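# Carry the tube rack to the next room's counter

## Task

Move the tube rack onto the counter in the adjoining room. It must finish upright, with each tube fully seated in a hole, and must stay that way without the robot holding it. Neither the rack nor any tube may touch the floor, or the task fails. The door between the rooms swings shut by itself. The robot must not fall over or be left leaning, or the task fails. At the end, release everything and move the robot away.

## Robot and tools

Robot: a Hello Robot Stretch 3 with one arm. It has a two-wheeled base (0.33 m long, 0.34 m wide), a lift that rides up a mast, and a telescoping arm that reaches out to the robot's RIGHT side. The arm cannot move the gripper forward or back; the base has to be driven for that. The base turns on the spot about a point midway between the drive wheels, 0.05 m behind its front edge. With the arm pulled in and the wrist folded, the wrist pokes up to 0.06 m beyond the right side and a turn sweeps a 0.28 m radius. An unfolded, level gripper reaches past that circle. Loose objects may now and then get a short shove from outside.

Frames: the base frame sits on the floor between the drive wheels, with x forward, y left and z up. hand_pose is reported in the base frame, at the point where the closed fingertips meet. With all wrist joints at zero, that frame's x points up, y points back along the arm toward the mast, and z points to the robot's rear. The odometry frame is the base frame as it was when the scene began. The fingertips are round pads 0.04 m wide.

execute_actions: arguments "actions" (a list with zero or one action) and optional "cameras" (subset of head_camera, nav_camera, wrist_camera, or all; omitted or null means all, [] means none). An empty list only reports state and images. An action may hold "base", "joints", or both, plus optional "contact_limits"; its motions begin together and may finish at different times. "base" takes exactly one command, both relative to where the base last measured itself: translate_m is a straight drive of -1 to 1 m (positive forward), rotate_rad is a turn in place of -3.2 to 3.2 rad (positive is left, counter-clockwise seen from above). No sideways motion exists. "joints" is one object of absolute targets keyed by joint name: lift_m 0 to 1.1 (arm height on the mast); arm_m 0 to 0.52 (extension); wrist_yaw_rad -1.345 to 4.42 (0 along the arm, positive swings toward the front, 3.0 folds over the base); wrist_pitch_rad -1.57 to 0.451 (0 level, negative tips fingertips down); wrist_roll_rad -2.911 to 2.911 (0 means fingers side by side and level); gripper_m -0.089 to 0.179 (larger is wider; the real fingertip gap is 0.007 m less when almost shut and 0.025 m less when fully open, and zero below 0.007); head_pan_rad -3.953 to 1.73 (0 forward, positive left, -1.57 along the arm); head_tilt_rad -1.53 to 0.419 (0 level, negative down). Tolerances for "done": lift and arm ±0.004, gripper ±0.004, yaw, roll and head ±0.02, pitch ±0.05. Each action runs at most 15 s. A joint or base left out may keep pushing toward an earlier target without the status showing it. Unknown keys or out-of-range values make the whole call refused, with no motion. contact_limits accepts only arm_m: an effort percentage (1 to 100) at which the arm motion halts with contact_stop (negative sense when retracting); it also caps the arm's holding force until the next action. Smaller is gentler, but too small stops immediately; values above the maximum are clipped. If a result reports a stop, the rest of that reply's motion, wait and finished_scene calls are skipped.

wait: "seconds" 0 to 10; commands nothing and returns state and images. zoom_image: "camera" and "region" [x0, y0, x1, y1] in pixels from the top-left, up to 504 by 504, on that camera's latest full image. finished_scene: "scene" number; ends the scene irreversibly once the last command has been held, and reports success. The goal must be met and remain so.

Result lines: lidar_m gives 12 rough distances from the base origin, one per 30-degree sector, first straight ahead then counter-clockwise (4th left, 7th behind, 10th right); "-" means nothing seen. The scan plane is 0.17 m up, so it catches table legs, not tops, and misses glass, clear plastic, thin legs and the robot; range 0.15 to 12 m; the mast and a low lift block some sectors; a tilted base can show the floor as a wall. wrist_depth_mm and head_depth_mm are 7x7 grids of median depth from the top left (wrist 45 to 1000 mm, head 280 to 4000 mm, head image sideways). base_odometry counts wheel turns, so slip looks like travel; heading is -3.142 to 3.142, left positive. turned_by_wheels and turned_by_imu give turning since the last result. base_tilt in degrees is positive when leaning forward or right; it carries a fixed offset of up to about 4 degrees plus noise. base_status and joint_status: "done" (for the base: wheels turned fully, even if slipping), "off_target" (stopped short, may still be pushing), "contact_stop", "time_out", "torque_fault" (old target dropped; joint holds unless slack or off). on_its_own describes uncommanded behaviour; "held at" is the held target, not the position. motor_effort is percent of maximum, positive toward larger values, with the peak in brackets; readings have fixed bias and noise. A rest effort outside its normal range suggests pushing or a load. Positive wheel effort drives forward.

Arm and lift halt and go slack on firm contact; a slack lift may sag under weight or keep pressing, and closing fingers on a surface lifts it. Base, wrist and head never stop on contact. A wrist servo pushed hard for seconds cuts out for 10 s.

Gripping: command gripper_m below the object's width (lower squeezes harder; too hard triggers a stall guard that weakens grip); to re-squeeze, send a new value. Release by going at least 0.02 above the touching value. Readings do not confirm a grasp.

Speed: full base speed (0.30 m/s, 1.9 rad/s) only when stowed: lift_m under 0.30, arm_m under 0.03, wrist_yaw_rad over 2.54; otherwise 0.10 m/s and 0.63 rad/s. Fold or unfold the wrist only with lift_m 0.32 to 0.95, pitch -0.4 and roll near 0; after folding the lift may go down to 0.25. With yaw below -0.4, keep pitch at -0.5 or lower.

Avoid: pushing something rigid with the gripper above about 0.45 m (tipping, worse with a raised contact limit or a repeated push); driving while gripping or pressing on something fixed; snagging furniture, especially reversing. If tilted, reverse the last move in small steps, free the gripper, and lower lift_m to about 0.2. Avoid drops, slips, slams, hard hits and strong pushes. While you compose a reply, the robot keeps its last command and the world keeps moving; faster robot motion is preferred.

Each tool is called after "Emit:" as name(argument=value, ...), one argument or row to a line, values as JSON.

## Session

I'll start by looking at the robot's state and what the cameras see.

Emit:
execute_actions(
  actions=[],
)

Scene clock: 0.00 s.
base_odometry: x=+0.000 y=+0.000 heading=+0.000 (m, m, rad; odometry frame)
turned_by_wheels: +0.000 (rad since the last result)
turned_by_imu: +0.000 (rad since the last result)
base_tilt: forward=+1.5 right=-1.7 (deg)
lidar_m: 0.69 0.70 0.78 0.70 0.70 0.85 1.83 3.07 1.68 1.82 1.23 0.77
head_depth_mm: 686 695 701 710 718 726 735 / 670 680 685 694 701 708 718 / 657 665 672 679 687 695 702 / 643 652 658 665 672 679 686 / 632 639 645 652 659 665 671 / 620 625 631 638 645 651 658 / 607 613 619 624 632 639 645
base_status: not commanded
joint_positions: lift_m=+0.319 arm_m=-0.003 wrist_yaw_rad=+2.904 wrist_pitch_rad=-0.533 wrist_roll_rad=-0.001 gripper_m=+0.037 head_pan_rad=-0.013 head_tilt_rad=-0.010
joint_status: not commanded
motor_effort: left_wheel=+1 right_wheel=+0 lift_m=+35 arm_m=-1 wrist_yaw_rad=-1 wrist_pitch_rad=+7 wrist_roll_rad=+0 gripper_m=+0 head_pan_rad=+0 head_tilt_rad=+2 (%)
hand_pose: x=+0.0279 y=+0.0604 z=+0.3064 quat_wxyz=(+0.266, +0.699, +0.104, +0.656) (m; base frame)
wrist_depth_mm: - 618 659 736 839 742 569 / 587 - 742 792 929 779 594 / 653 - 785 845 825 760 615 / 684 674 681 689 659 669 612 / 584 588 593 583 578 547 548 / 509 520 - - 480 473 478 / 451 - - - 421 419 414
pictures: head_camera (sideways: a quarter turn clockwise sets it upright), nav_camera (sideways: a quarter turn counterclockwise sets it upright), wrist_camera
Images, in order (width x height): head_camera 896x504, nav_camera 672x504, wrist_camera 644x364.

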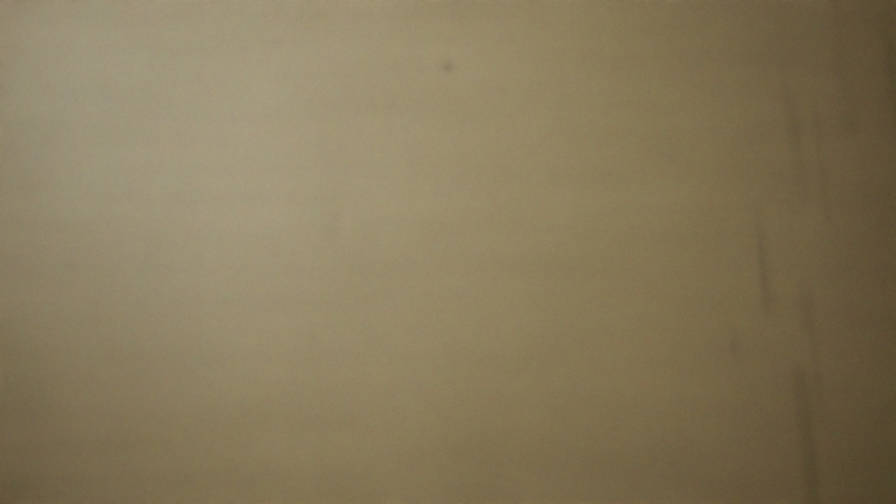

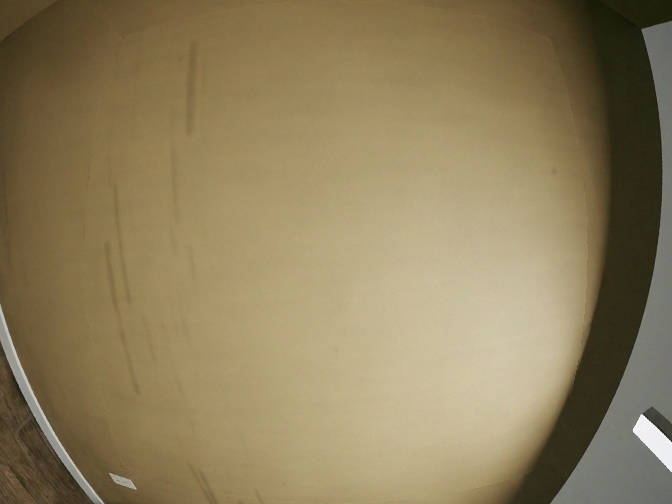

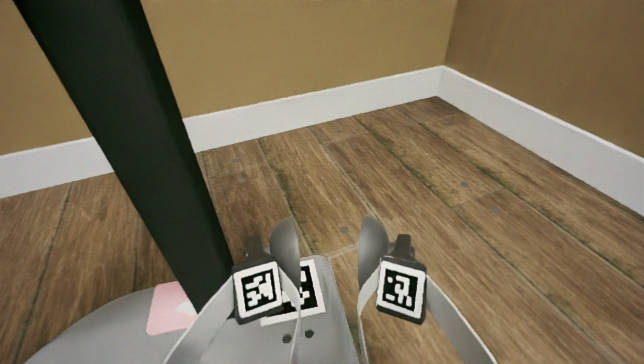

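Emit:
execute_actions(
  actions=[
    {"joints": {"head_pan_rad": -2.2, "head_tilt_rad": -0.4}},
  ],
  cameras=["head_camera", "nav_camera"],
)

Scene clock: 1.67 s.
base_odometry: x=+0.000 y=+0.000 heading=+0.000 (m, m, rad; odometry frame)
turned_by_wheels: +0.000 (rad since the last result)
turned_by_imu: +0.000 (rad since the last result)
base_tilt: forward=+1.5 right=-1.6 (deg)
lidar_m: 0.69 0.70 0.77 0.70 0.70 0.85 1.83 3.06 1.69 1.82 1.23 0.77
head_depth_mm: 2976 3137 3320 3143 2244 1745 1428 / 2834 3124 3470 3152 2236 1744 1428 / 2529 2753 3007 3088 2225 1748 1432 / 2307 2469 2643 2796 2232 1744 1430 / 2105 2251 1663 2614 2140 1733 1429 / 1926 2058 1488 2293 2115 1729 1424 / 1797 1897 1343 2144 2163 1731 1424
base_status: not commanded
joint_positions: lift_m=+0.319 arm_m=-0.003 wrist_yaw_rad=+2.904 wrist_pitch_rad=-0.533 wrist_roll_rad=-0.001 gripper_m=+0.037 head_pan_rad=-2.193 head_tilt_rad=-0.395
joint_status: all done
motor_effort: left_wheel=+1(1) right_wheel=+0(1) lift_m=+34(35) arm_m=-1(1) wrist_yaw_rad=+0(0) wrist_pitch_rad=+7(7) wrist_roll_rad=+0(0) gripper_m=-1(0) head_pan_rad=-3(37) head_tilt_rad=-2(20) (%)
hand_pose: x=+0.0279 y=+0.0604 z=+0.3064 quat_wxyz=(+0.266, +0.699, +0.104, +0.656) (m; base frame)
wrist_depth_mm: - 632 667 744 828 731 580 / 587 - 736 816 905 764 596 / 647 - 793 801 831 768 617 / 680 690 698 683 676 663 612 / 587 578 592 589 579 550 542 / 501 520 - - 497 483 472 / 456 - - - 424 419 415
pictures: head_camera (sideways: a quarter turn clockwise sets it upright), nav_camera (sideways: a quarter turn counterclockwise sets it upright)
Images, in order (width x height): head_camera 896x504, nav_camera 672x504.

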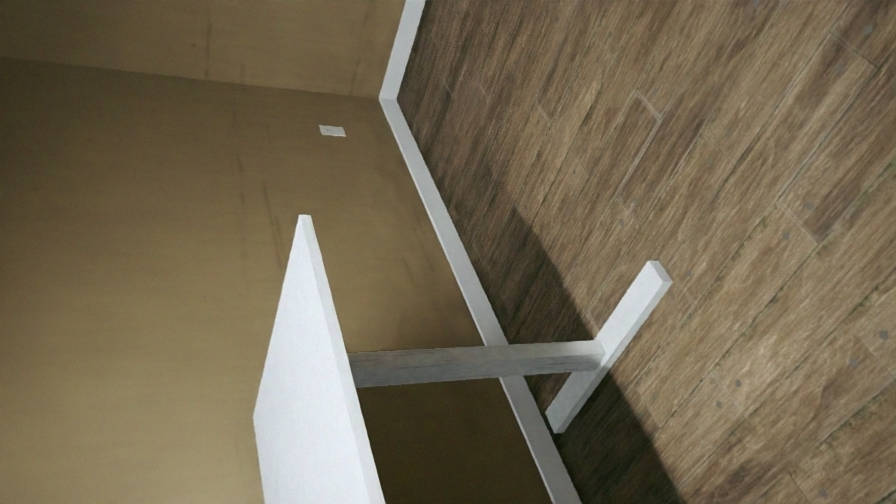

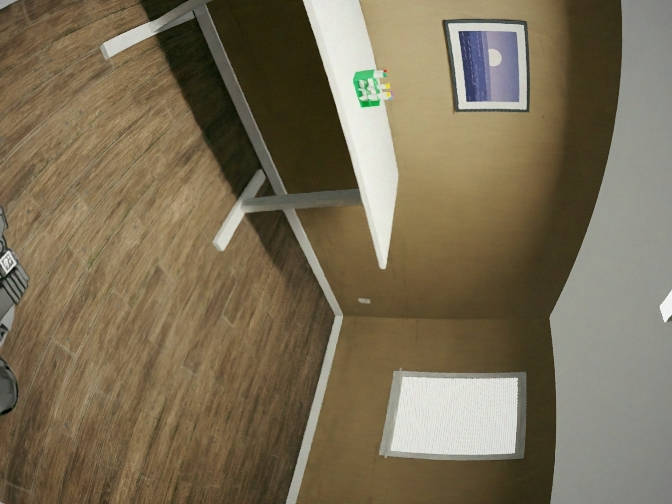

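Emit:
execute_actions(
  actions=[
    {"joints": {"head_pan_rad": -3.2, "head_tilt_rad": -0.3}},
  ],
  cameras=["head_camera", "nav_camera"],
)

Scene clock: 2.83 s.
base_odometry: x=+0.000 y=+0.000 heading=+0.000 (m, m, rad; odometry frame)
turned_by_wheels: +0.000 (rad since the last result)
turned_by_imu: +0.000 (rad since the last result)
base_tilt: forward=+1.6 right=-1.6 (deg)
lidar_m: 0.69 0.70 0.78 0.70 0.70 0.85 1.83 3.04 1.69 1.82 1.23 0.77
head_depth_mm: 1209 1261 1292 1328 1356 1398 1419 / 1670 1714 1767 1817 1890 1709 1537 / 2054 2151 2267 2395 2329 1926 1535 / 2622 2751 2898 3096 2557 1910 1532 / 2755 2893 3083 3295 2535 1915 1526 / 2672 2839 3001 3188 2538 1909 1522 / 2619 2802 2943 3137 2543 1898 1535
base_status: not commanded
joint_positions: lift_m=+0.319 arm_m=-0.003 wrist_yaw_rad=+2.904 wrist_pitch_rad=-0.533 wrist_roll_rad=-0.001 gripper_m=+0.037 head_pan_rad=-3.193 head_tilt_rad=-0.310
joint_status: all done
motor_effort: left_wheel=+1(1) right_wheel=+0(1) lift_m=+34(34) arm_m=-1(1) wrist_yaw_rad=+0(1) wrist_pitch_rad=+7(7) wrist_roll_rad=+0(0) gripper_m=+0(0) head_pan_rad=-3(35) head_tilt_rad=+4(9) (%)
hand_pose: x=+0.0279 y=+0.0604 z=+0.3064 quat_wxyz=(+0.266, +0.699, +0.104, +0.656) (m; base frame)
wrist_depth_mm: - 618 658 740 832 739 563 / 601 - 721 807 916 770 593 / 654 - 797 827 842 773 608 / 692 672 695 682 666 672 614 / 583 579 594 586 579 558 551 / 502 511 - - 494 469 474 / 458 - - - 418 417 419
pictures: head_camera (sideways: a quarter turn clockwise sets it upright), nav_camera (sideways: a quarter turn counterclockwise sets it upright)
Images, in order (width x height): head_camera 896x504, nav_camera 672x504.

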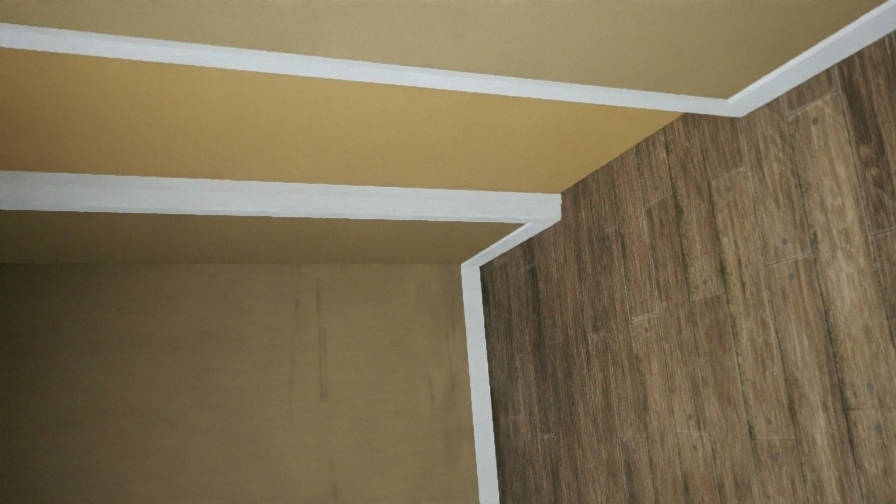

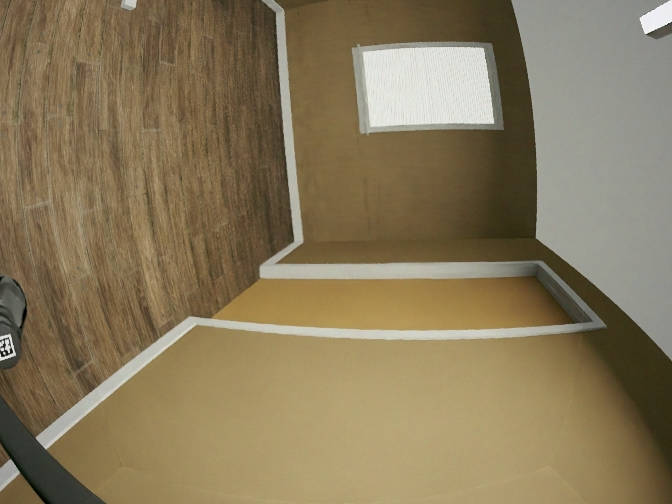

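Emit:
execute_actions(
  actions=[
    {"joints": {"head_pan_rad": -1.6, "head_tilt_rad": -0.35}},
  ],
  cameras=["head_camera", "nav_camera"],
)

Scene clock: 4.80 s.
base_odometry: x=+0.000 y=+0.000 heading=+0.000 (m, m, rad; odometry frame)
turned_by_wheels: +0.000 (rad since the last result)
turned_by_imu: -0.001 (rad since the last result)
base_tilt: forward=+1.4 right=-1.7 (deg)
lidar_m: 0.69 0.70 0.77 0.70 0.70 0.85 1.83 3.06 1.69 1.81 1.23 0.77
head_depth_mm: 1722 1837 1711 2166 2277 1839 1491 / 1675 1814 1704 2101 2212 1837 1481 / 1638 1766 1381 2044 2187 1840 1492 / 1599 1724 1681 1981 2126 1834 1486 / 1578 1686 1673 1938 2098 1839 1482 / 1556 1654 1671 1898 2049 1819 1478 / 1535 1623 1660 1425 1961 1713 1444
base_status: not commanded
joint_positions: lift_m=+0.319 arm_m=-0.003 wrist_yaw_rad=+2.904 wrist_pitch_rad=-0.533 wrist_roll_rad=-0.001 gripper_m=+0.037 head_pan_rad=-1.607 head_tilt_rad=-0.346
joint_status: all done
motor_effort: left_wheel=+2(0) right_wheel=+0(1) lift_m=+35(35) arm_m=-1(1) wrist_yaw_rad=+0(1) wrist_pitch_rad=+7(7) wrist_roll_rad=+0(0) gripper_m=+0(0) head_pan_rad=+3(36) head_tilt_rad=-2(6) (%)
hand_pose: x=+0.0279 y=+0.0604 z=+0.3064 quat_wxyz=(+0.266, +0.699, +0.104, +0.656) (m; base frame)
wrist_depth_mm: - 598 664 745 830 744 568 / 584 - 723 816 903 767 589 / 650 - 793 839 837 767 605 / 680 685 696 687 655 665 600 / 595 582 589 578 590 546 536 / 509 506 - - 480 482 479 / 446 - - - 423 415 419
pictures: head_camera (sideways: a quarter turn clockwise sets it upright), nav_camera (sideways: a quarter turn counterclockwise sets it upright)
Images, in order (width x height): head_camera 896x504, nav_camera 672x504.

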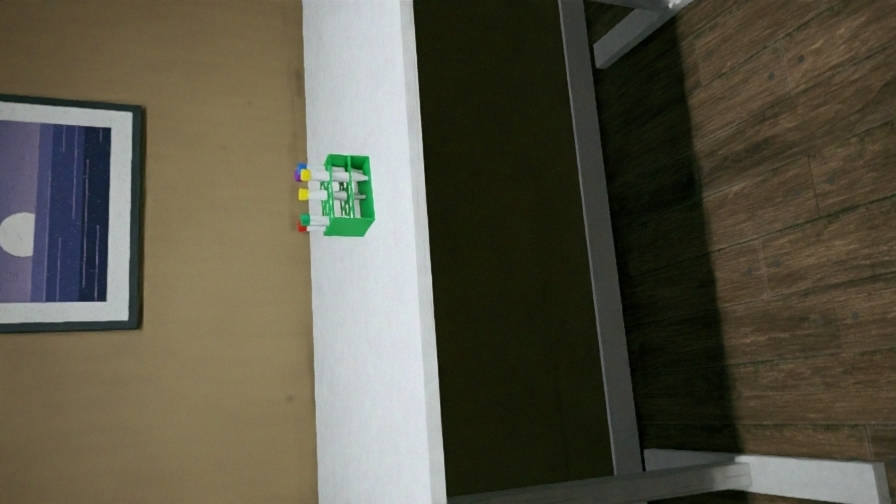

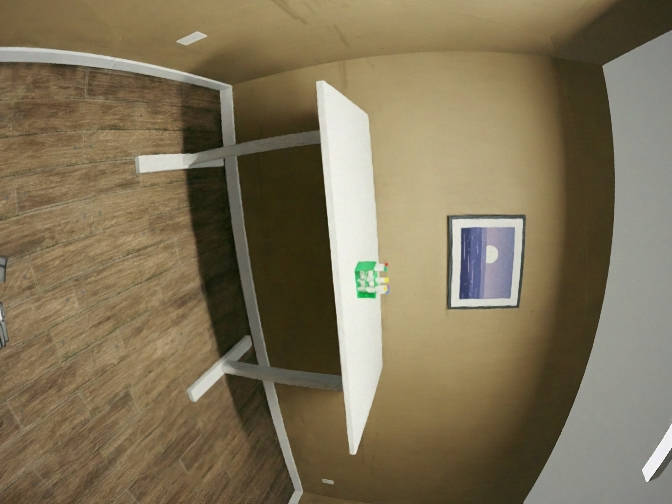

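Emit:
zoom_image(
  camera="head_camera",
  region=[270, 130, 410, 260],
)

Region (270, 130, 410, 260) of head_camera's 896x504 image, scaled by 3.600, with more detail than that image has; it fills the top 468 rows of this view, and the rest is white.

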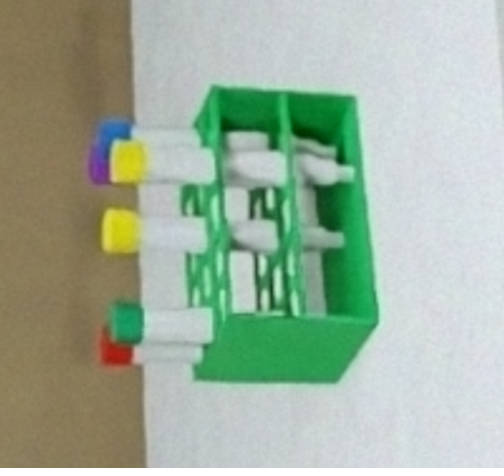

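Emit:
execute_actions(
  actions=[
    {"base": {"rotate_rad": 1.17}, "joints": {"lift_m": 0.285, "wrist_pitch_rad": -0.4, "head_pan_rad": 1.4, "head_tilt_rad": -0.2}},
  ],
  cameras=["head_camera", "nav_camera"],
)

Scene clock: 10.17 s.
base_odometry: x=+0.000 y=+0.000 heading=+1.170 (m, m, rad; odometry frame)
turned_by_wheels: +1.170 (rad since the last result)
turned_by_imu: +1.162 (rad since the last result)
base_tilt: forward=+1.4 right=-1.6 (deg)
lidar_m: 0.74 0.70 0.72 0.93 2.34 2.78 1.68 1.37 1.06 0.74 0.69 0.71
head_depth_mm: 668 690 712 737 765 793 826 / 719 746 772 802 835 870 910 / 785 817 847 881 920 963 1009 / 857 893 937 976 1028 1078 1138 / 946 996 1041 1095 1158 1225 1302 / 1056 1113 1176 1247 1329 1416 1512 / 1202 1264 1343 1423 1744 1887 1635
base_status: done
joint_positions: lift_m=+0.286 arm_m=-0.003 wrist_yaw_rad=+2.904 wrist_pitch_rad=-0.422 wrist_roll_rad=-0.001 gripper_m=+0.037 head_pan_rad=+1.393 head_tilt_rad=-0.210
joint_status: all done
motor_effort: left_wheel=-2(12) right_wheel=+2(8) lift_m=+18(28) arm_m=-1(1) wrist_yaw_rad=+0(0) wrist_pitch_rad=+12(11) wrist_roll_rad=+0(0) gripper_m=+0(0) head_pan_rad=+3(39) head_tilt_rad=+3(12) (%)
hand_pose: x=+0.0315 y=+0.0754 z=+0.2973 quat_wxyz=(+0.229, +0.703, +0.065, +0.669) (m; base frame)
wrist_depth_mm: - - - 888 722 605 504 / - - - 978 792 632 543 / - - - 968 808 675 575 / 793 - 771 758 740 696 584 / 628 632 616 622 611 583 588 / 523 519 - 522 502 487 480 / 455 - - - 421 421 416
pictures: head_camera (sideways: a quarter turn clockwise sets it upright), nav_camera (sideways: a quarter turn counterclockwise sets it upright)
Images, in order (width x height): head_camera 896x504, nav_camera 672x504.

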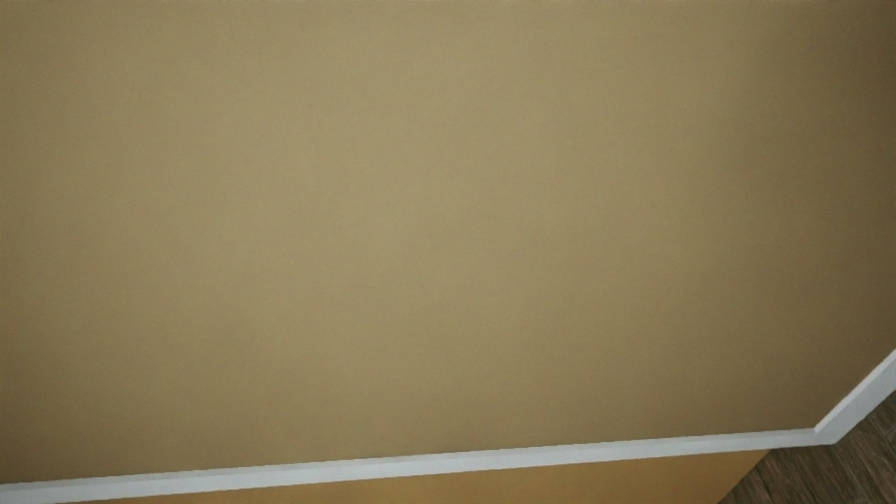

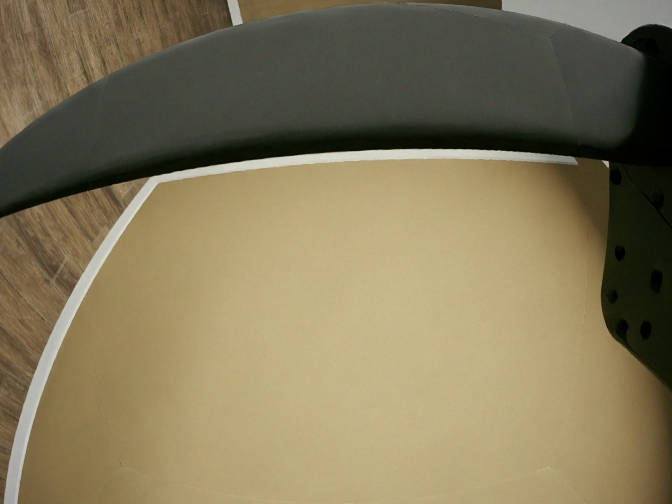

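Emit:
execute_actions(
  actions=[
    {"base": {"translate_m": -0.66}},
  ],
  cameras=["head_camera", "nav_camera"],
)

Scene clock: 14.23 s.
base_odometry: x=-0.258 y=-0.608 heading=+1.170 (m, m, rad; odometry frame)
turned_by_wheels: +0.000 (rad since the last result)
turned_by_imu: -0.003 (rad since the last result)
base_tilt: forward=+1.6 right=-1.7 (deg)
lidar_m: 1.31 1.24 1.27 1.75 2.70 1.95 1.03 1.28 0.98 1.12 1.06 1.08
head_depth_mm: 1219 1259 1304 1348 1402 1450 1508 / 1312 1365 1412 1467 1529 1586 1607 / 1529 1587 1654 1718 1804 1884 1704 / 1669 1747 1822 1897 2008 2049 1700 / 1840 1925 2021 2142 2270 2183 1690 / 1986 2091 2186 2319 2432 2195 1695 / 2187 2323 2457 2650 2762 2173 1685
base_status: done
joint_positions: lift_m=+0.286 arm_m=-0.003 wrist_yaw_rad=+2.904 wrist_pitch_rad=-0.421 wrist_roll_rad=-0.001 gripper_m=+0.037 head_pan_rad=+1.393 head_tilt_rad=-0.210
joint_status: not commanded
motor_effort: left_wheel=-2(15) right_wheel=+2(6) lift_m=+18(18) arm_m=-1(1) wrist_yaw_rad=+0(0) wrist_pitch_rad=+11(12) wrist_roll_rad=+0(0) gripper_m=-1(0) head_pan_rad=+3(2) head_tilt_rad=+3(3) (%)
hand_pose: x=+0.0315 y=+0.0755 z=+0.2975 quat_wxyz=(+0.229, +0.704, +0.065, +0.670) (m; base frame)
wrist_depth_mm: - - - - - - 887 / - - - - - - 952 / - - - - - 963 923 / 802 - 780 766 745 744 719 / 634 613 625 617 609 587 570 / 520 513 - 519 499 489 479 / 450 - - - 425 424 416
pictures: head_camera (sideways: a quarter turn clockwise sets it upright), nav_camera (sideways: a quarter turn counterclockwise sets it upright)
Images, in order (width x height): head_camera 896x504, nav_camera 672x504.

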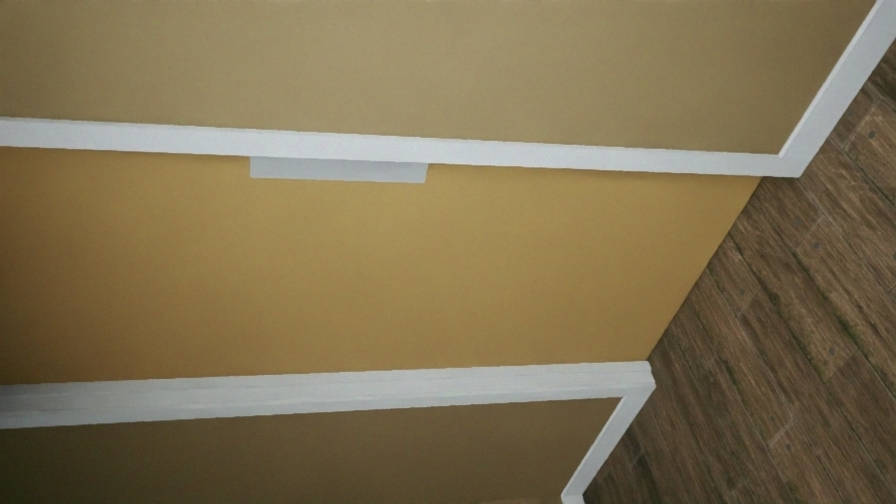

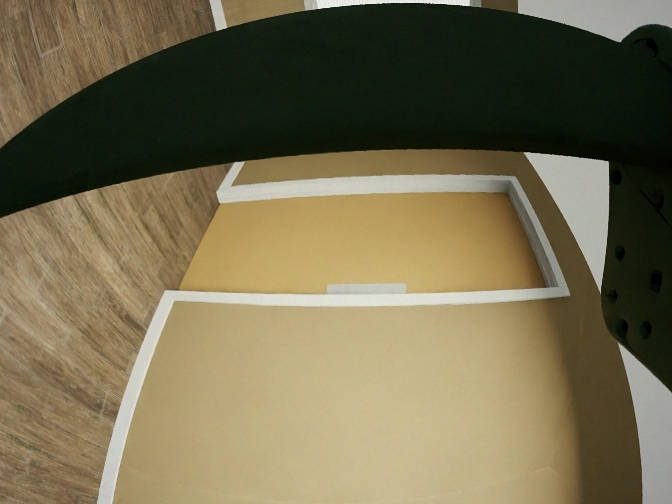

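Emit:
execute_actions(
  actions=[
    {"base": {"rotate_rad": -0.975}, "joints": {"lift_m": 0.9, "head_pan_rad": -1.57, "head_tilt_rad": -0.45}},
  ],
  cameras=["head_camera", "nav_camera"],
)

Scene clock: 22.13 s.
base_odometry: x=-0.258 y=-0.608 heading=+0.195 (m, m, rad; odometry frame)
turned_by_wheels: -0.975 (rad since the last result)
turned_by_imu: -0.974 (rad since the last result)
base_tilt: forward=+1.5 right=-1.7 (deg)
lidar_m: 1.06 1.10 1.29 1.24 1.29 1.89 2.70 1.80 1.03 1.28 0.98 1.10
head_depth_mm: 1084 1170 1153 758 585 1655 1473 / 1087 1174 1150 754 582 1646 1414 / 1084 1174 1143 702 581 1660 1414 / 1086 1174 1136 711 579 1657 1409 / 1090 1179 1134 748 579 1651 1442 / 1091 1176 1124 744 577 1655 1371 / 1092 1182 1121 743 598 1651 1372
base_status: done
joint_positions: lift_m=+0.899 arm_m=-0.003 wrist_yaw_rad=+2.904 wrist_pitch_rad=-0.421 wrist_roll_rad=-0.001 gripper_m=+0.037 head_pan_rad=-1.563 head_tilt_rad=-0.445
joint_status: all done
motor_effort: left_wheel=+4(13) right_wheel=-2(6) lift_m=+50(51) arm_m=-1(1) wrist_yaw_rad=+0(0) wrist_pitch_rad=+11(12) wrist_roll_rad=+0(0) gripper_m=+0(0) head_pan_rad=-3(37) head_tilt_rad=-3(19) (%)
hand_pose: x=+0.0315 y=+0.0756 z=+0.9114 quat_wxyz=(+0.229, +0.704, +0.065, +0.670) (m; base frame)
wrist_depth_mm: - - - - - - 970 / - - - - - - - / - - - - - - - / - - - - - - - / - - - - - - - / - - - - - - - / - - - - - - -
pictures: head_camera (sideways: a quarter turn clockwise sets it upright), nav_camera (sideways: a quarter turn counterclockwise sets it upright)
Images, in order (width x height): head_camera 896x504, nav_camera 672x504.

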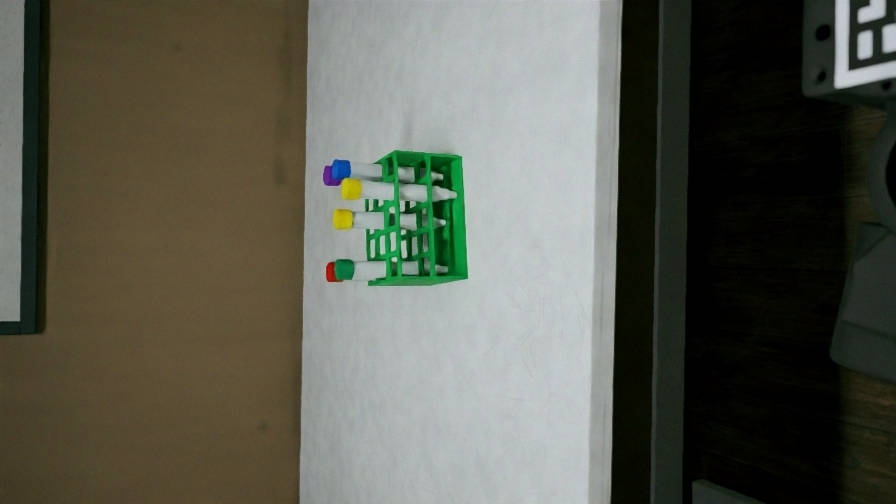

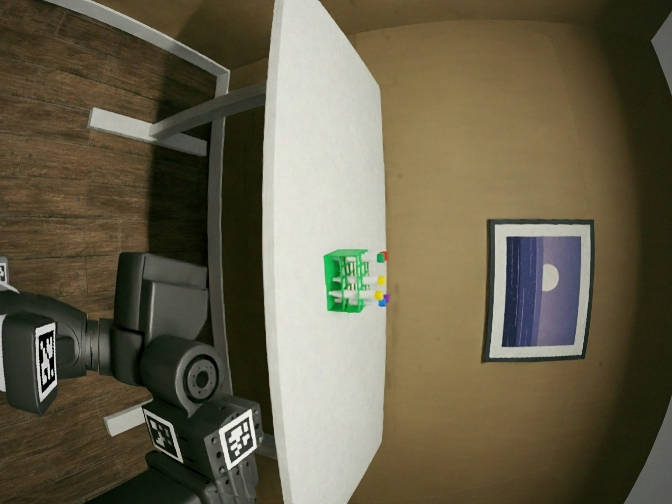

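Emit:
zoom_image(
  camera="head_camera",
  region=[310, 135, 480, 305],
)

Region (310, 135, 480, 305) of head_camera's 896x504 image, scaled by 2.965, with more detail than that image has.

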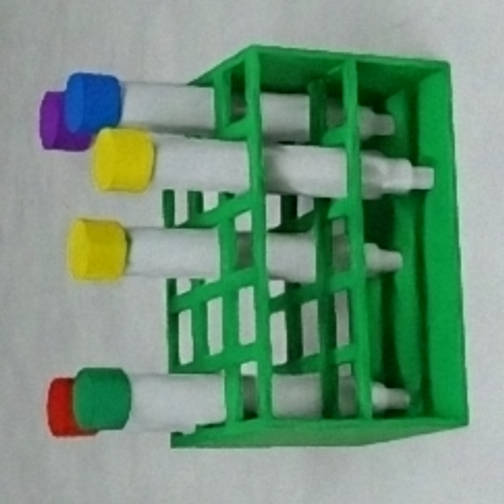

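Emit:
execute_actions(
  actions=[
    {"base": {"rotate_rad": 0.13}, "joints": {"lift_m": 0.94, "wrist_yaw_rad": 1.0, "head_pan_rad": -1.65, "head_tilt_rad": -0.6}},
  ],
  cameras=["nav_camera"],
)

Emit:
execute_actions(
  actions=[
    {"base": {"translate_m": -0.09}, "joints": {"lift_m": 1.05, "wrist_yaw_rad": 0.0, "wrist_pitch_rad": -0.53, "gripper_m": 0.179, "head_pan_rad": -1.57}},
  ],
)

Scene clock: 27.50 s.
base_odometry: x=-0.258 y=-0.608 heading=+0.325 (m, m, rad; odometry frame)
turned_by_wheels: +0.130 (rad since the last result)
turned_by_imu: +0.128 (rad since the last result)
base_tilt: forward=+1.4 right=-1.7 (deg)
lidar_m: 1.06 1.15 1.25 1.24 1.35 2.20 2.69 1.03 1.07 1.27 0.98 1.07
head_depth_mm: 1082 1143 778 585 1665 - - / 1090 1150 708 584 1662 - - / 1094 1149 685 582 1710 - - / 1105 1141 730 602 1706 - - / 1110 1138 768 600 1707 1502 - / 1115 1129 765 599 1709 1541 - / 1120 1125 761 596 1723 - -
base_status: done
joint_positions: lift_m=+0.939 arm_m=-0.003 wrist_yaw_rad=+1.003 wrist_pitch_rad=-0.420 wrist_roll_rad=-0.001 gripper_m=+0.037 head_pan_rad=-1.643 head_tilt_rad=-0.593
joint_status: all done
motor_effort: left_wheel=-3(8) right_wheel=+2(5) lift_m=+49(51) arm_m=-1(1) wrist_yaw_rad=-4(2) wrist_pitch_rad=+11(11) wrist_roll_rad=+0(0) gripper_m=+0(0) head_pan_rad=-4(13) head_tilt_rad=-4(16) (%)
hand_pose: x=+0.1675 y=-0.2627 z=+0.9516 quat_wxyz=(+0.678, +0.462, -0.535, +0.203) (m; base frame)
wrist_depth_mm: 710 771 855 958 - 999 741 / 751 818 917 - 465 412 395 / 792 880 957 - - 327 273 / 865 960 - - - - 931 / 941 - - - - - - / - - - - - - - / - - - - - - -
pictures: nav_camera (sideways: a quarter turn counterclockwise sets it upright)
Images, in order (width x height): nav_camera 672x504.

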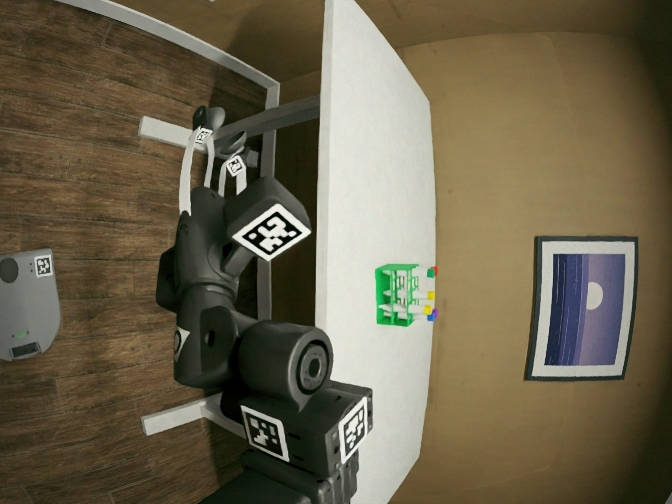

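Scene clock: 29.40 s.
base_odometry: x=-0.343 y=-0.636 heading=+0.325 (m, m, rad; odometry frame)
turned_by_wheels: +0.000 (rad since the last result)
turned_by_imu: -0.001 (rad since the last result)
base_tilt: forward=+1.5 right=-1.7 (deg)
lidar_m: 1.15 1.25 1.27 1.25 1.36 2.18 2.61 0.99 0.97 1.26 1.03 1.16
head_depth_mm: 1058 1133 - - - - 1218 / 1072 1149 - - - - - / 1087 1152 - - - - - / 1101 1142 - - - 1464 1237 / 1110 1133 767 599 1675 1459 1252 / 1124 1130 764 598 1693 1459 1252 / 1135 1122 762 597 1700 1463 1254
base_status: done
joint_positions: lift_m=+1.049 arm_m=-0.003 wrist_yaw_rad=+0.003 wrist_pitch_rad=-0.541 wrist_roll_rad=-0.001 gripper_m=+0.179 head_pan_rad=-1.577 head_tilt_rad=-0.593
joint_status: all done
motor_effort: left_wheel=-1(9) right_wheel=+3(3) lift_m=+50(51) arm_m=-1(1) wrist_yaw_rad=-2(6) wrist_pitch_rad=+6(8) wrist_roll_rad=+0(0) gripper_m=+0(85) head_pan_rad=+3(12) head_tilt_rad=-2(3) (%)
hand_pose: x=-0.0209 y=-0.3494 z=+1.0355 quat_wxyz=(+0.682, +0.190, -0.680, -0.188) (m; base frame)
wrist_depth_mm: - 866 842 746 772 777 753 / 592 567 560 479 504 535 518 / 436 432 422 417 409 404 402 / 363 346 345 333 333 330 322 / - - - - 299 291 277 / - - - - - - - / - - - - - - -
pictures: head_camera (sideways: a quarter turn clockwise sets it upright), nav_camera (sideways: a quarter turn counterclockwise sets it upright), wrist_camera
Images, in order (width x height): head_camera 896x504, nav_camera 672x504, wrist_camera 644x364.

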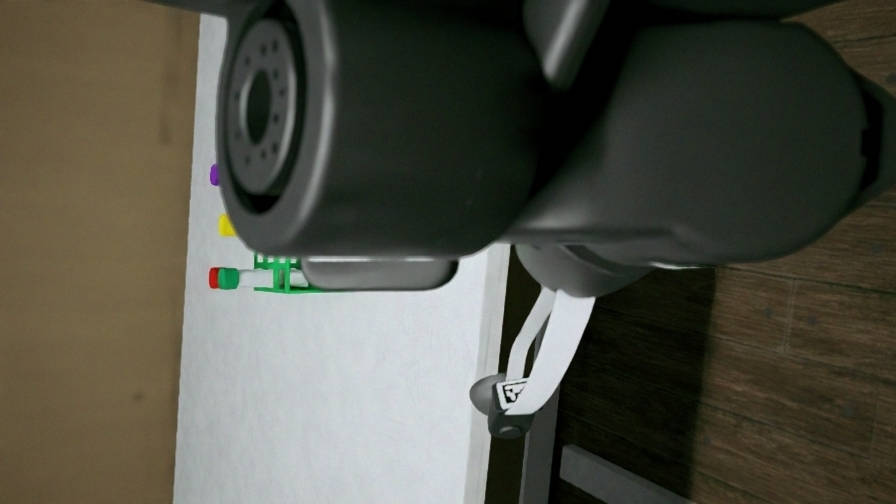

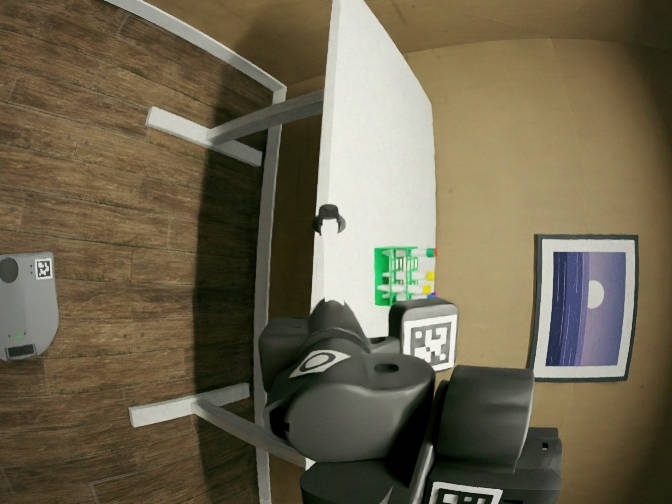

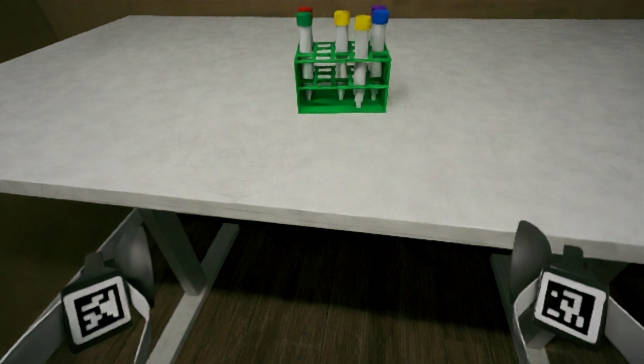

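Emit:
execute_actions(
  actions=[
    {"base": {"translate_m": -0.015}, "joints": {"arm_m": 0.22, "lift_m": 1.035}},
  ],
)

Scene clock: 33.13 s.
base_odometry: x=-0.357 y=-0.641 heading=+0.325 (m, m, rad; odometry frame)
turned_by_wheels: +0.000 (rad since the last result)
turned_by_imu: -0.001 (rad since the last result)
base_tilt: forward=+1.6 right=-1.7 (deg)
lidar_m: 1.16 1.26 1.27 1.25 1.36 2.17 2.59 1.59 0.96 1.26 1.03 1.17
head_depth_mm: 1028 1084 741 585 1647 1479 1260 / - - 708 584 1666 1475 1260 / 1055 - - 582 1661 1470 1260 / 1082 1162 695 579 1701 1466 1263 / 1108 1137 727 579 1711 1465 1255 / 1120 1125 764 598 1733 1463 1248 / 1137 1121 762 597 1739 1455 1252
base_status: done
joint_positions: lift_m=+1.036 arm_m=+0.220 wrist_yaw_rad=+0.002 wrist_pitch_rad=-0.542 wrist_roll_rad=-0.001 gripper_m=+0.179 head_pan_rad=-1.577 head_tilt_rad=-0.593
joint_status: all done
motor_effort: left_wheel=-2(9) right_wheel=+3(4) lift_m=+18(43) arm_m=+2(3) wrist_yaw_rad=-2(4) wrist_pitch_rad=+6(6) wrist_roll_rad=+0(0) gripper_m=+0(0) head_pan_rad=+2(3) head_tilt_rad=-3(4) (%)
hand_pose: x=-0.0212 y=-0.5717 z=+1.0215 quat_wxyz=(+0.682, +0.190, -0.681, -0.189) (m; base frame)
wrist_depth_mm: 848 770 744 713 673 675 633 / 547 544 494 484 469 496 479 / 409 401 377 243 344 372 373 / 325 322 303 282 284 306 300 / 269 269 264 258 257 260 254 / 232 227 226 225 222 220 221 / - 194 199 197 195 192 185
pictures: head_camera (sideways: a quarter turn clockwise sets it upright), nav_camera (sideways: a quarter turn counterclockwise sets it upright), wrist_camera
Images, in order (width x height): head_camera 896x504, nav_camera 672x504, wrist_camera 644x364.

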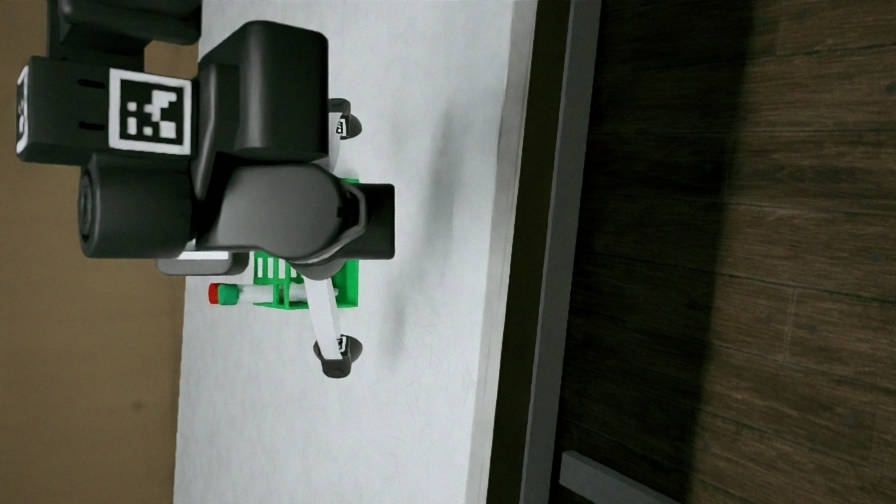

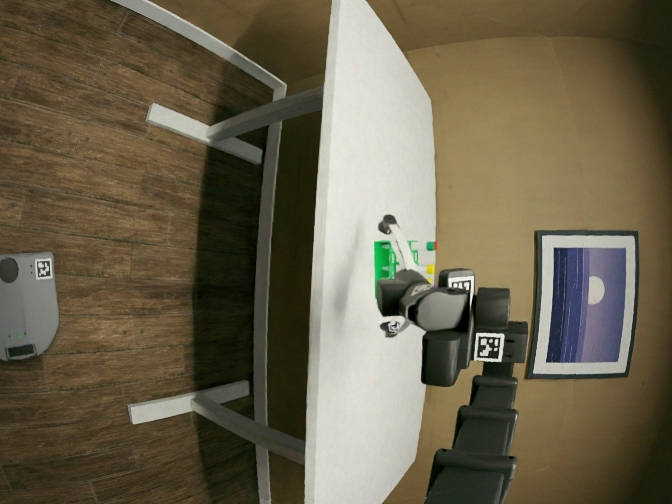

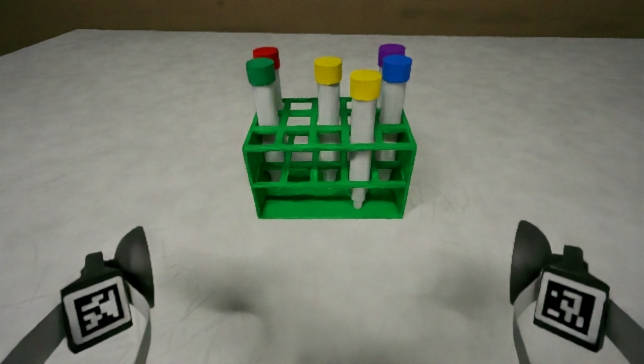

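Emit:
zoom_image(
  camera="wrist_camera",
  region=[80, 30, 584, 330],
)

Region (80, 30, 584, 330) of wrist_camera's 644x364 image, scaled by 1.000; it fills the top 300 rows of this view, and the rest is white.

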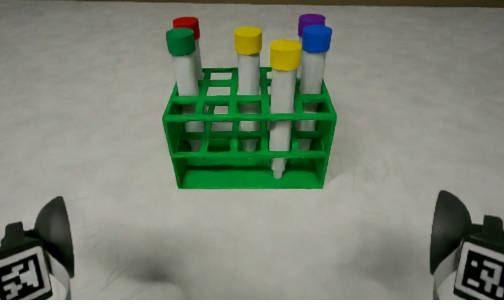

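Emit:
execute_actions(
  actions=[
    {"joints": {"arm_m": 0.30, "lift_m": 1.003}},
  ],
  cameras=["head_camera", "wrist_camera"],
)

Scene clock: 36.10 s.
base_odometry: x=-0.357 y=-0.641 heading=+0.325 (m, m, rad; odometry frame)
turned_by_wheels: +0.000 (rad since the last result)
turned_by_imu: -0.001 (rad since the last result)
base_tilt: forward=+1.6 right=-1.6 (deg)
lidar_m: 1.16 1.26 1.27 1.25 1.37 2.18 2.59 1.59 0.96 1.26 1.03 1.17
head_depth_mm: 1048 - 741 585 1656 1475 1263 / 1053 - 707 583 1669 1476 1260 / 1070 - 693 581 1674 1473 1256 / 1096 1167 696 579 1704 1463 1264 / 1107 1131 733 579 1708 1463 1256 / 1124 1125 763 597 1733 1462 1255 / 1136 1121 760 596 1737 1455 1248
base_status: not commanded
joint_positions: lift_m=+1.004 arm_m=+0.300 wrist_yaw_rad=+0.002 wrist_pitch_rad=-0.542 wrist_roll_rad=-0.001 gripper_m=+0.179 head_pan_rad=-1.577 head_tilt_rad=-0.593
joint_status: all done
motor_effort: left_wheel=-3(2) right_wheel=+3(2) lift_m=+18(19) arm_m=+2(4) wrist_yaw_rad=-3(2) wrist_pitch_rad=+6(6) wrist_roll_rad=+0(0) gripper_m=+0(0) head_pan_rad=+3(3) head_tilt_rad=-4(4) (%)
hand_pose: x=-0.0212 y=-0.6517 z=+0.9895 quat_wxyz=(+0.682, +0.190, -0.681, -0.189) (m; base frame)
wrist_depth_mm: 705 676 665 643 618 596 566 / 455 445 168 385 137 414 403 / 341 338 182 179 157 318 308 / 274 268 162 162 153 254 252 / 226 225 203 202 190 218 212 / 197 190 190 189 185 184 185 / - 164 166 165 163 162 155
pictures: head_camera (sideways: a quarter turn clockwise sets it upright), wrist_camera
Images, in order (width x height): head_camera 896x504, wrist_camera 644x364.

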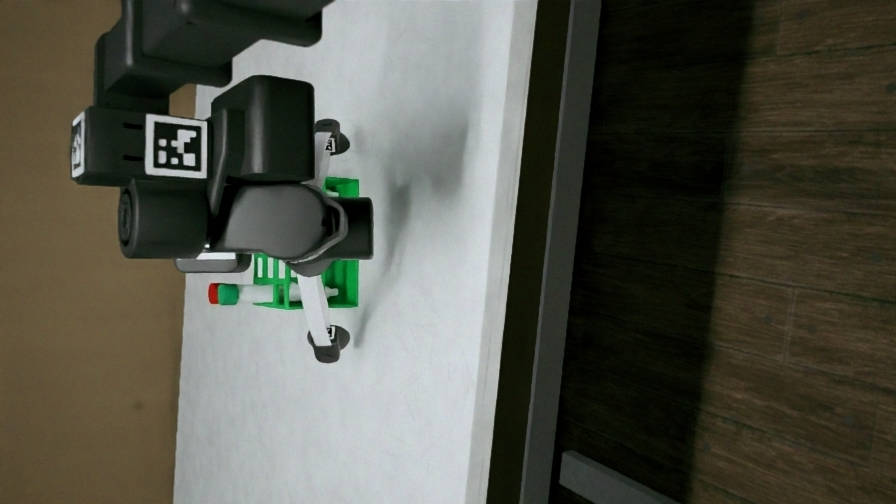

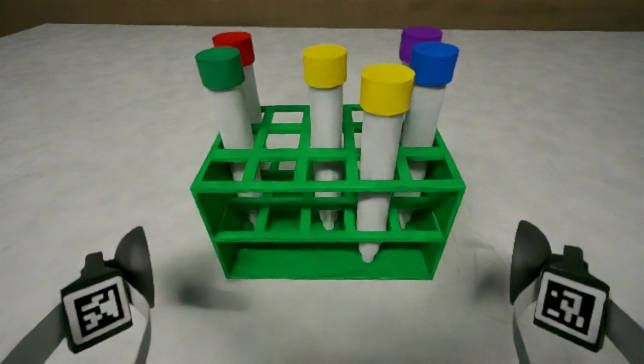

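Emit:
execute_actions(
  actions=[
    {"base": {"translate_m": 0.003}, "joints": {"arm_m": 0.345, "lift_m": 1.007}},
  ],
  cameras=["head_camera", "wrist_camera"],
)

Scene clock: 40.13 s.
base_odometry: x=-0.354 y=-0.640 heading=+0.324 (m, m, rad; odometry frame)
turned_by_wheels: +0.000 (rad since the last result)
turned_by_imu: -0.001 (rad since the last result)
base_tilt: forward=+1.4 right=-1.7 (deg)
lidar_m: 1.16 1.27 1.27 1.26 1.36 2.17 2.60 1.59 0.96 1.26 1.03 1.17
head_depth_mm: 1044 - 742 584 1645 1472 1263 / 1047 - 773 584 1669 1471 1266 / 1057 - 706 582 1668 1466 1261 / 1086 1066 698 581 1711 1465 1261 / 1113 1133 727 580 1700 1465 1255 / 1123 1126 763 597 1735 1456 1252 / 1136 1120 762 597 1732 1461 1256
base_status: done
joint_positions: lift_m=+1.006 arm_m=+0.345 wrist_yaw_rad=+0.002 wrist_pitch_rad=-0.542 wrist_roll_rad=-0.001 gripper_m=+0.179 head_pan_rad=-1.577 head_tilt_rad=-0.593
joint_status: all done
motor_effort: left_wheel=-3(5) right_wheel=+3(6) lift_m=+50(52) arm_m=+2(2) wrist_yaw_rad=-1(2) wrist_pitch_rad=+6(6) wrist_roll_rad=+0(0) gripper_m=+1(0) head_pan_rad=+2(3) head_tilt_rad=-3(3) (%)
hand_pose: x=-0.0212 y=-0.6967 z=+0.9924 quat_wxyz=(+0.682, +0.190, -0.681, -0.189) (m; base frame)
wrist_depth_mm: 696 651 635 605 588 557 547 / 462 460 418 438 406 422 410 / 348 326 139 115 107 291 319 / 280 276 142 143 91 251 252 / 229 229 135 133 115 172 217 / 199 122 146 155 130 128 187 / - 167 159 157 156 161 158
pictures: head_camera (sideways: a quarter turn clockwise sets it upright), wrist_camera
Images, in order (width x height): head_camera 896x504, wrist_camera 644x364.

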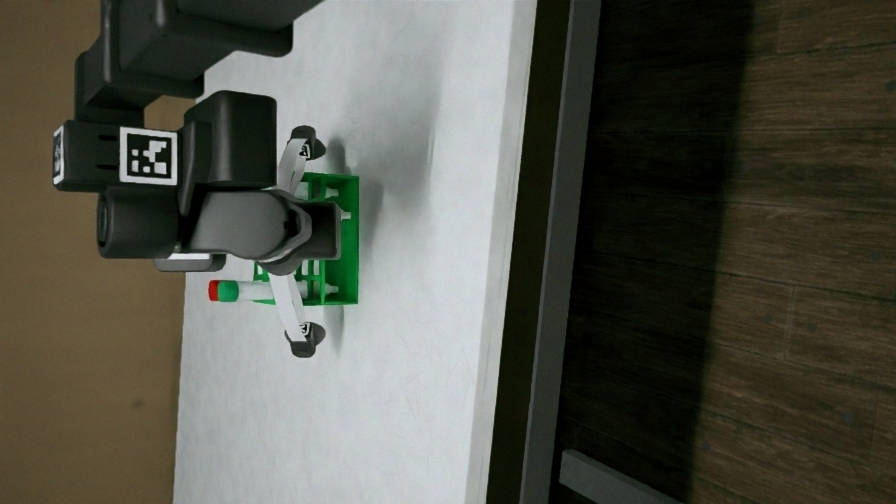

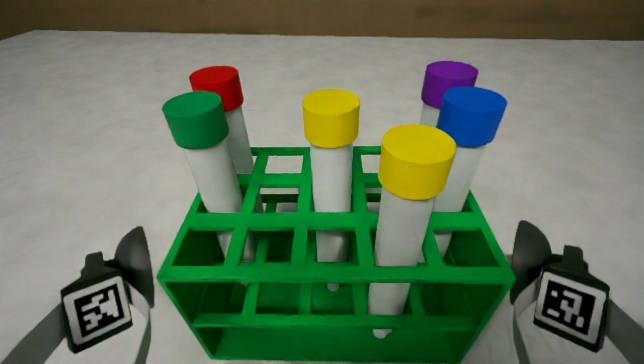

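Emit:
zoom_image(
  camera="head_camera",
  region=[190, 110, 440, 370],
)

Region (190, 110, 440, 370) of head_camera's 896x504 image, scaled by 1.938, with more detail than that image has; it fills the left 485 columns of this view, and the rest is white.

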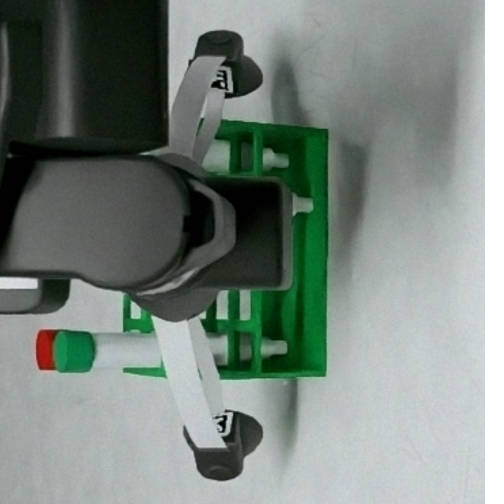

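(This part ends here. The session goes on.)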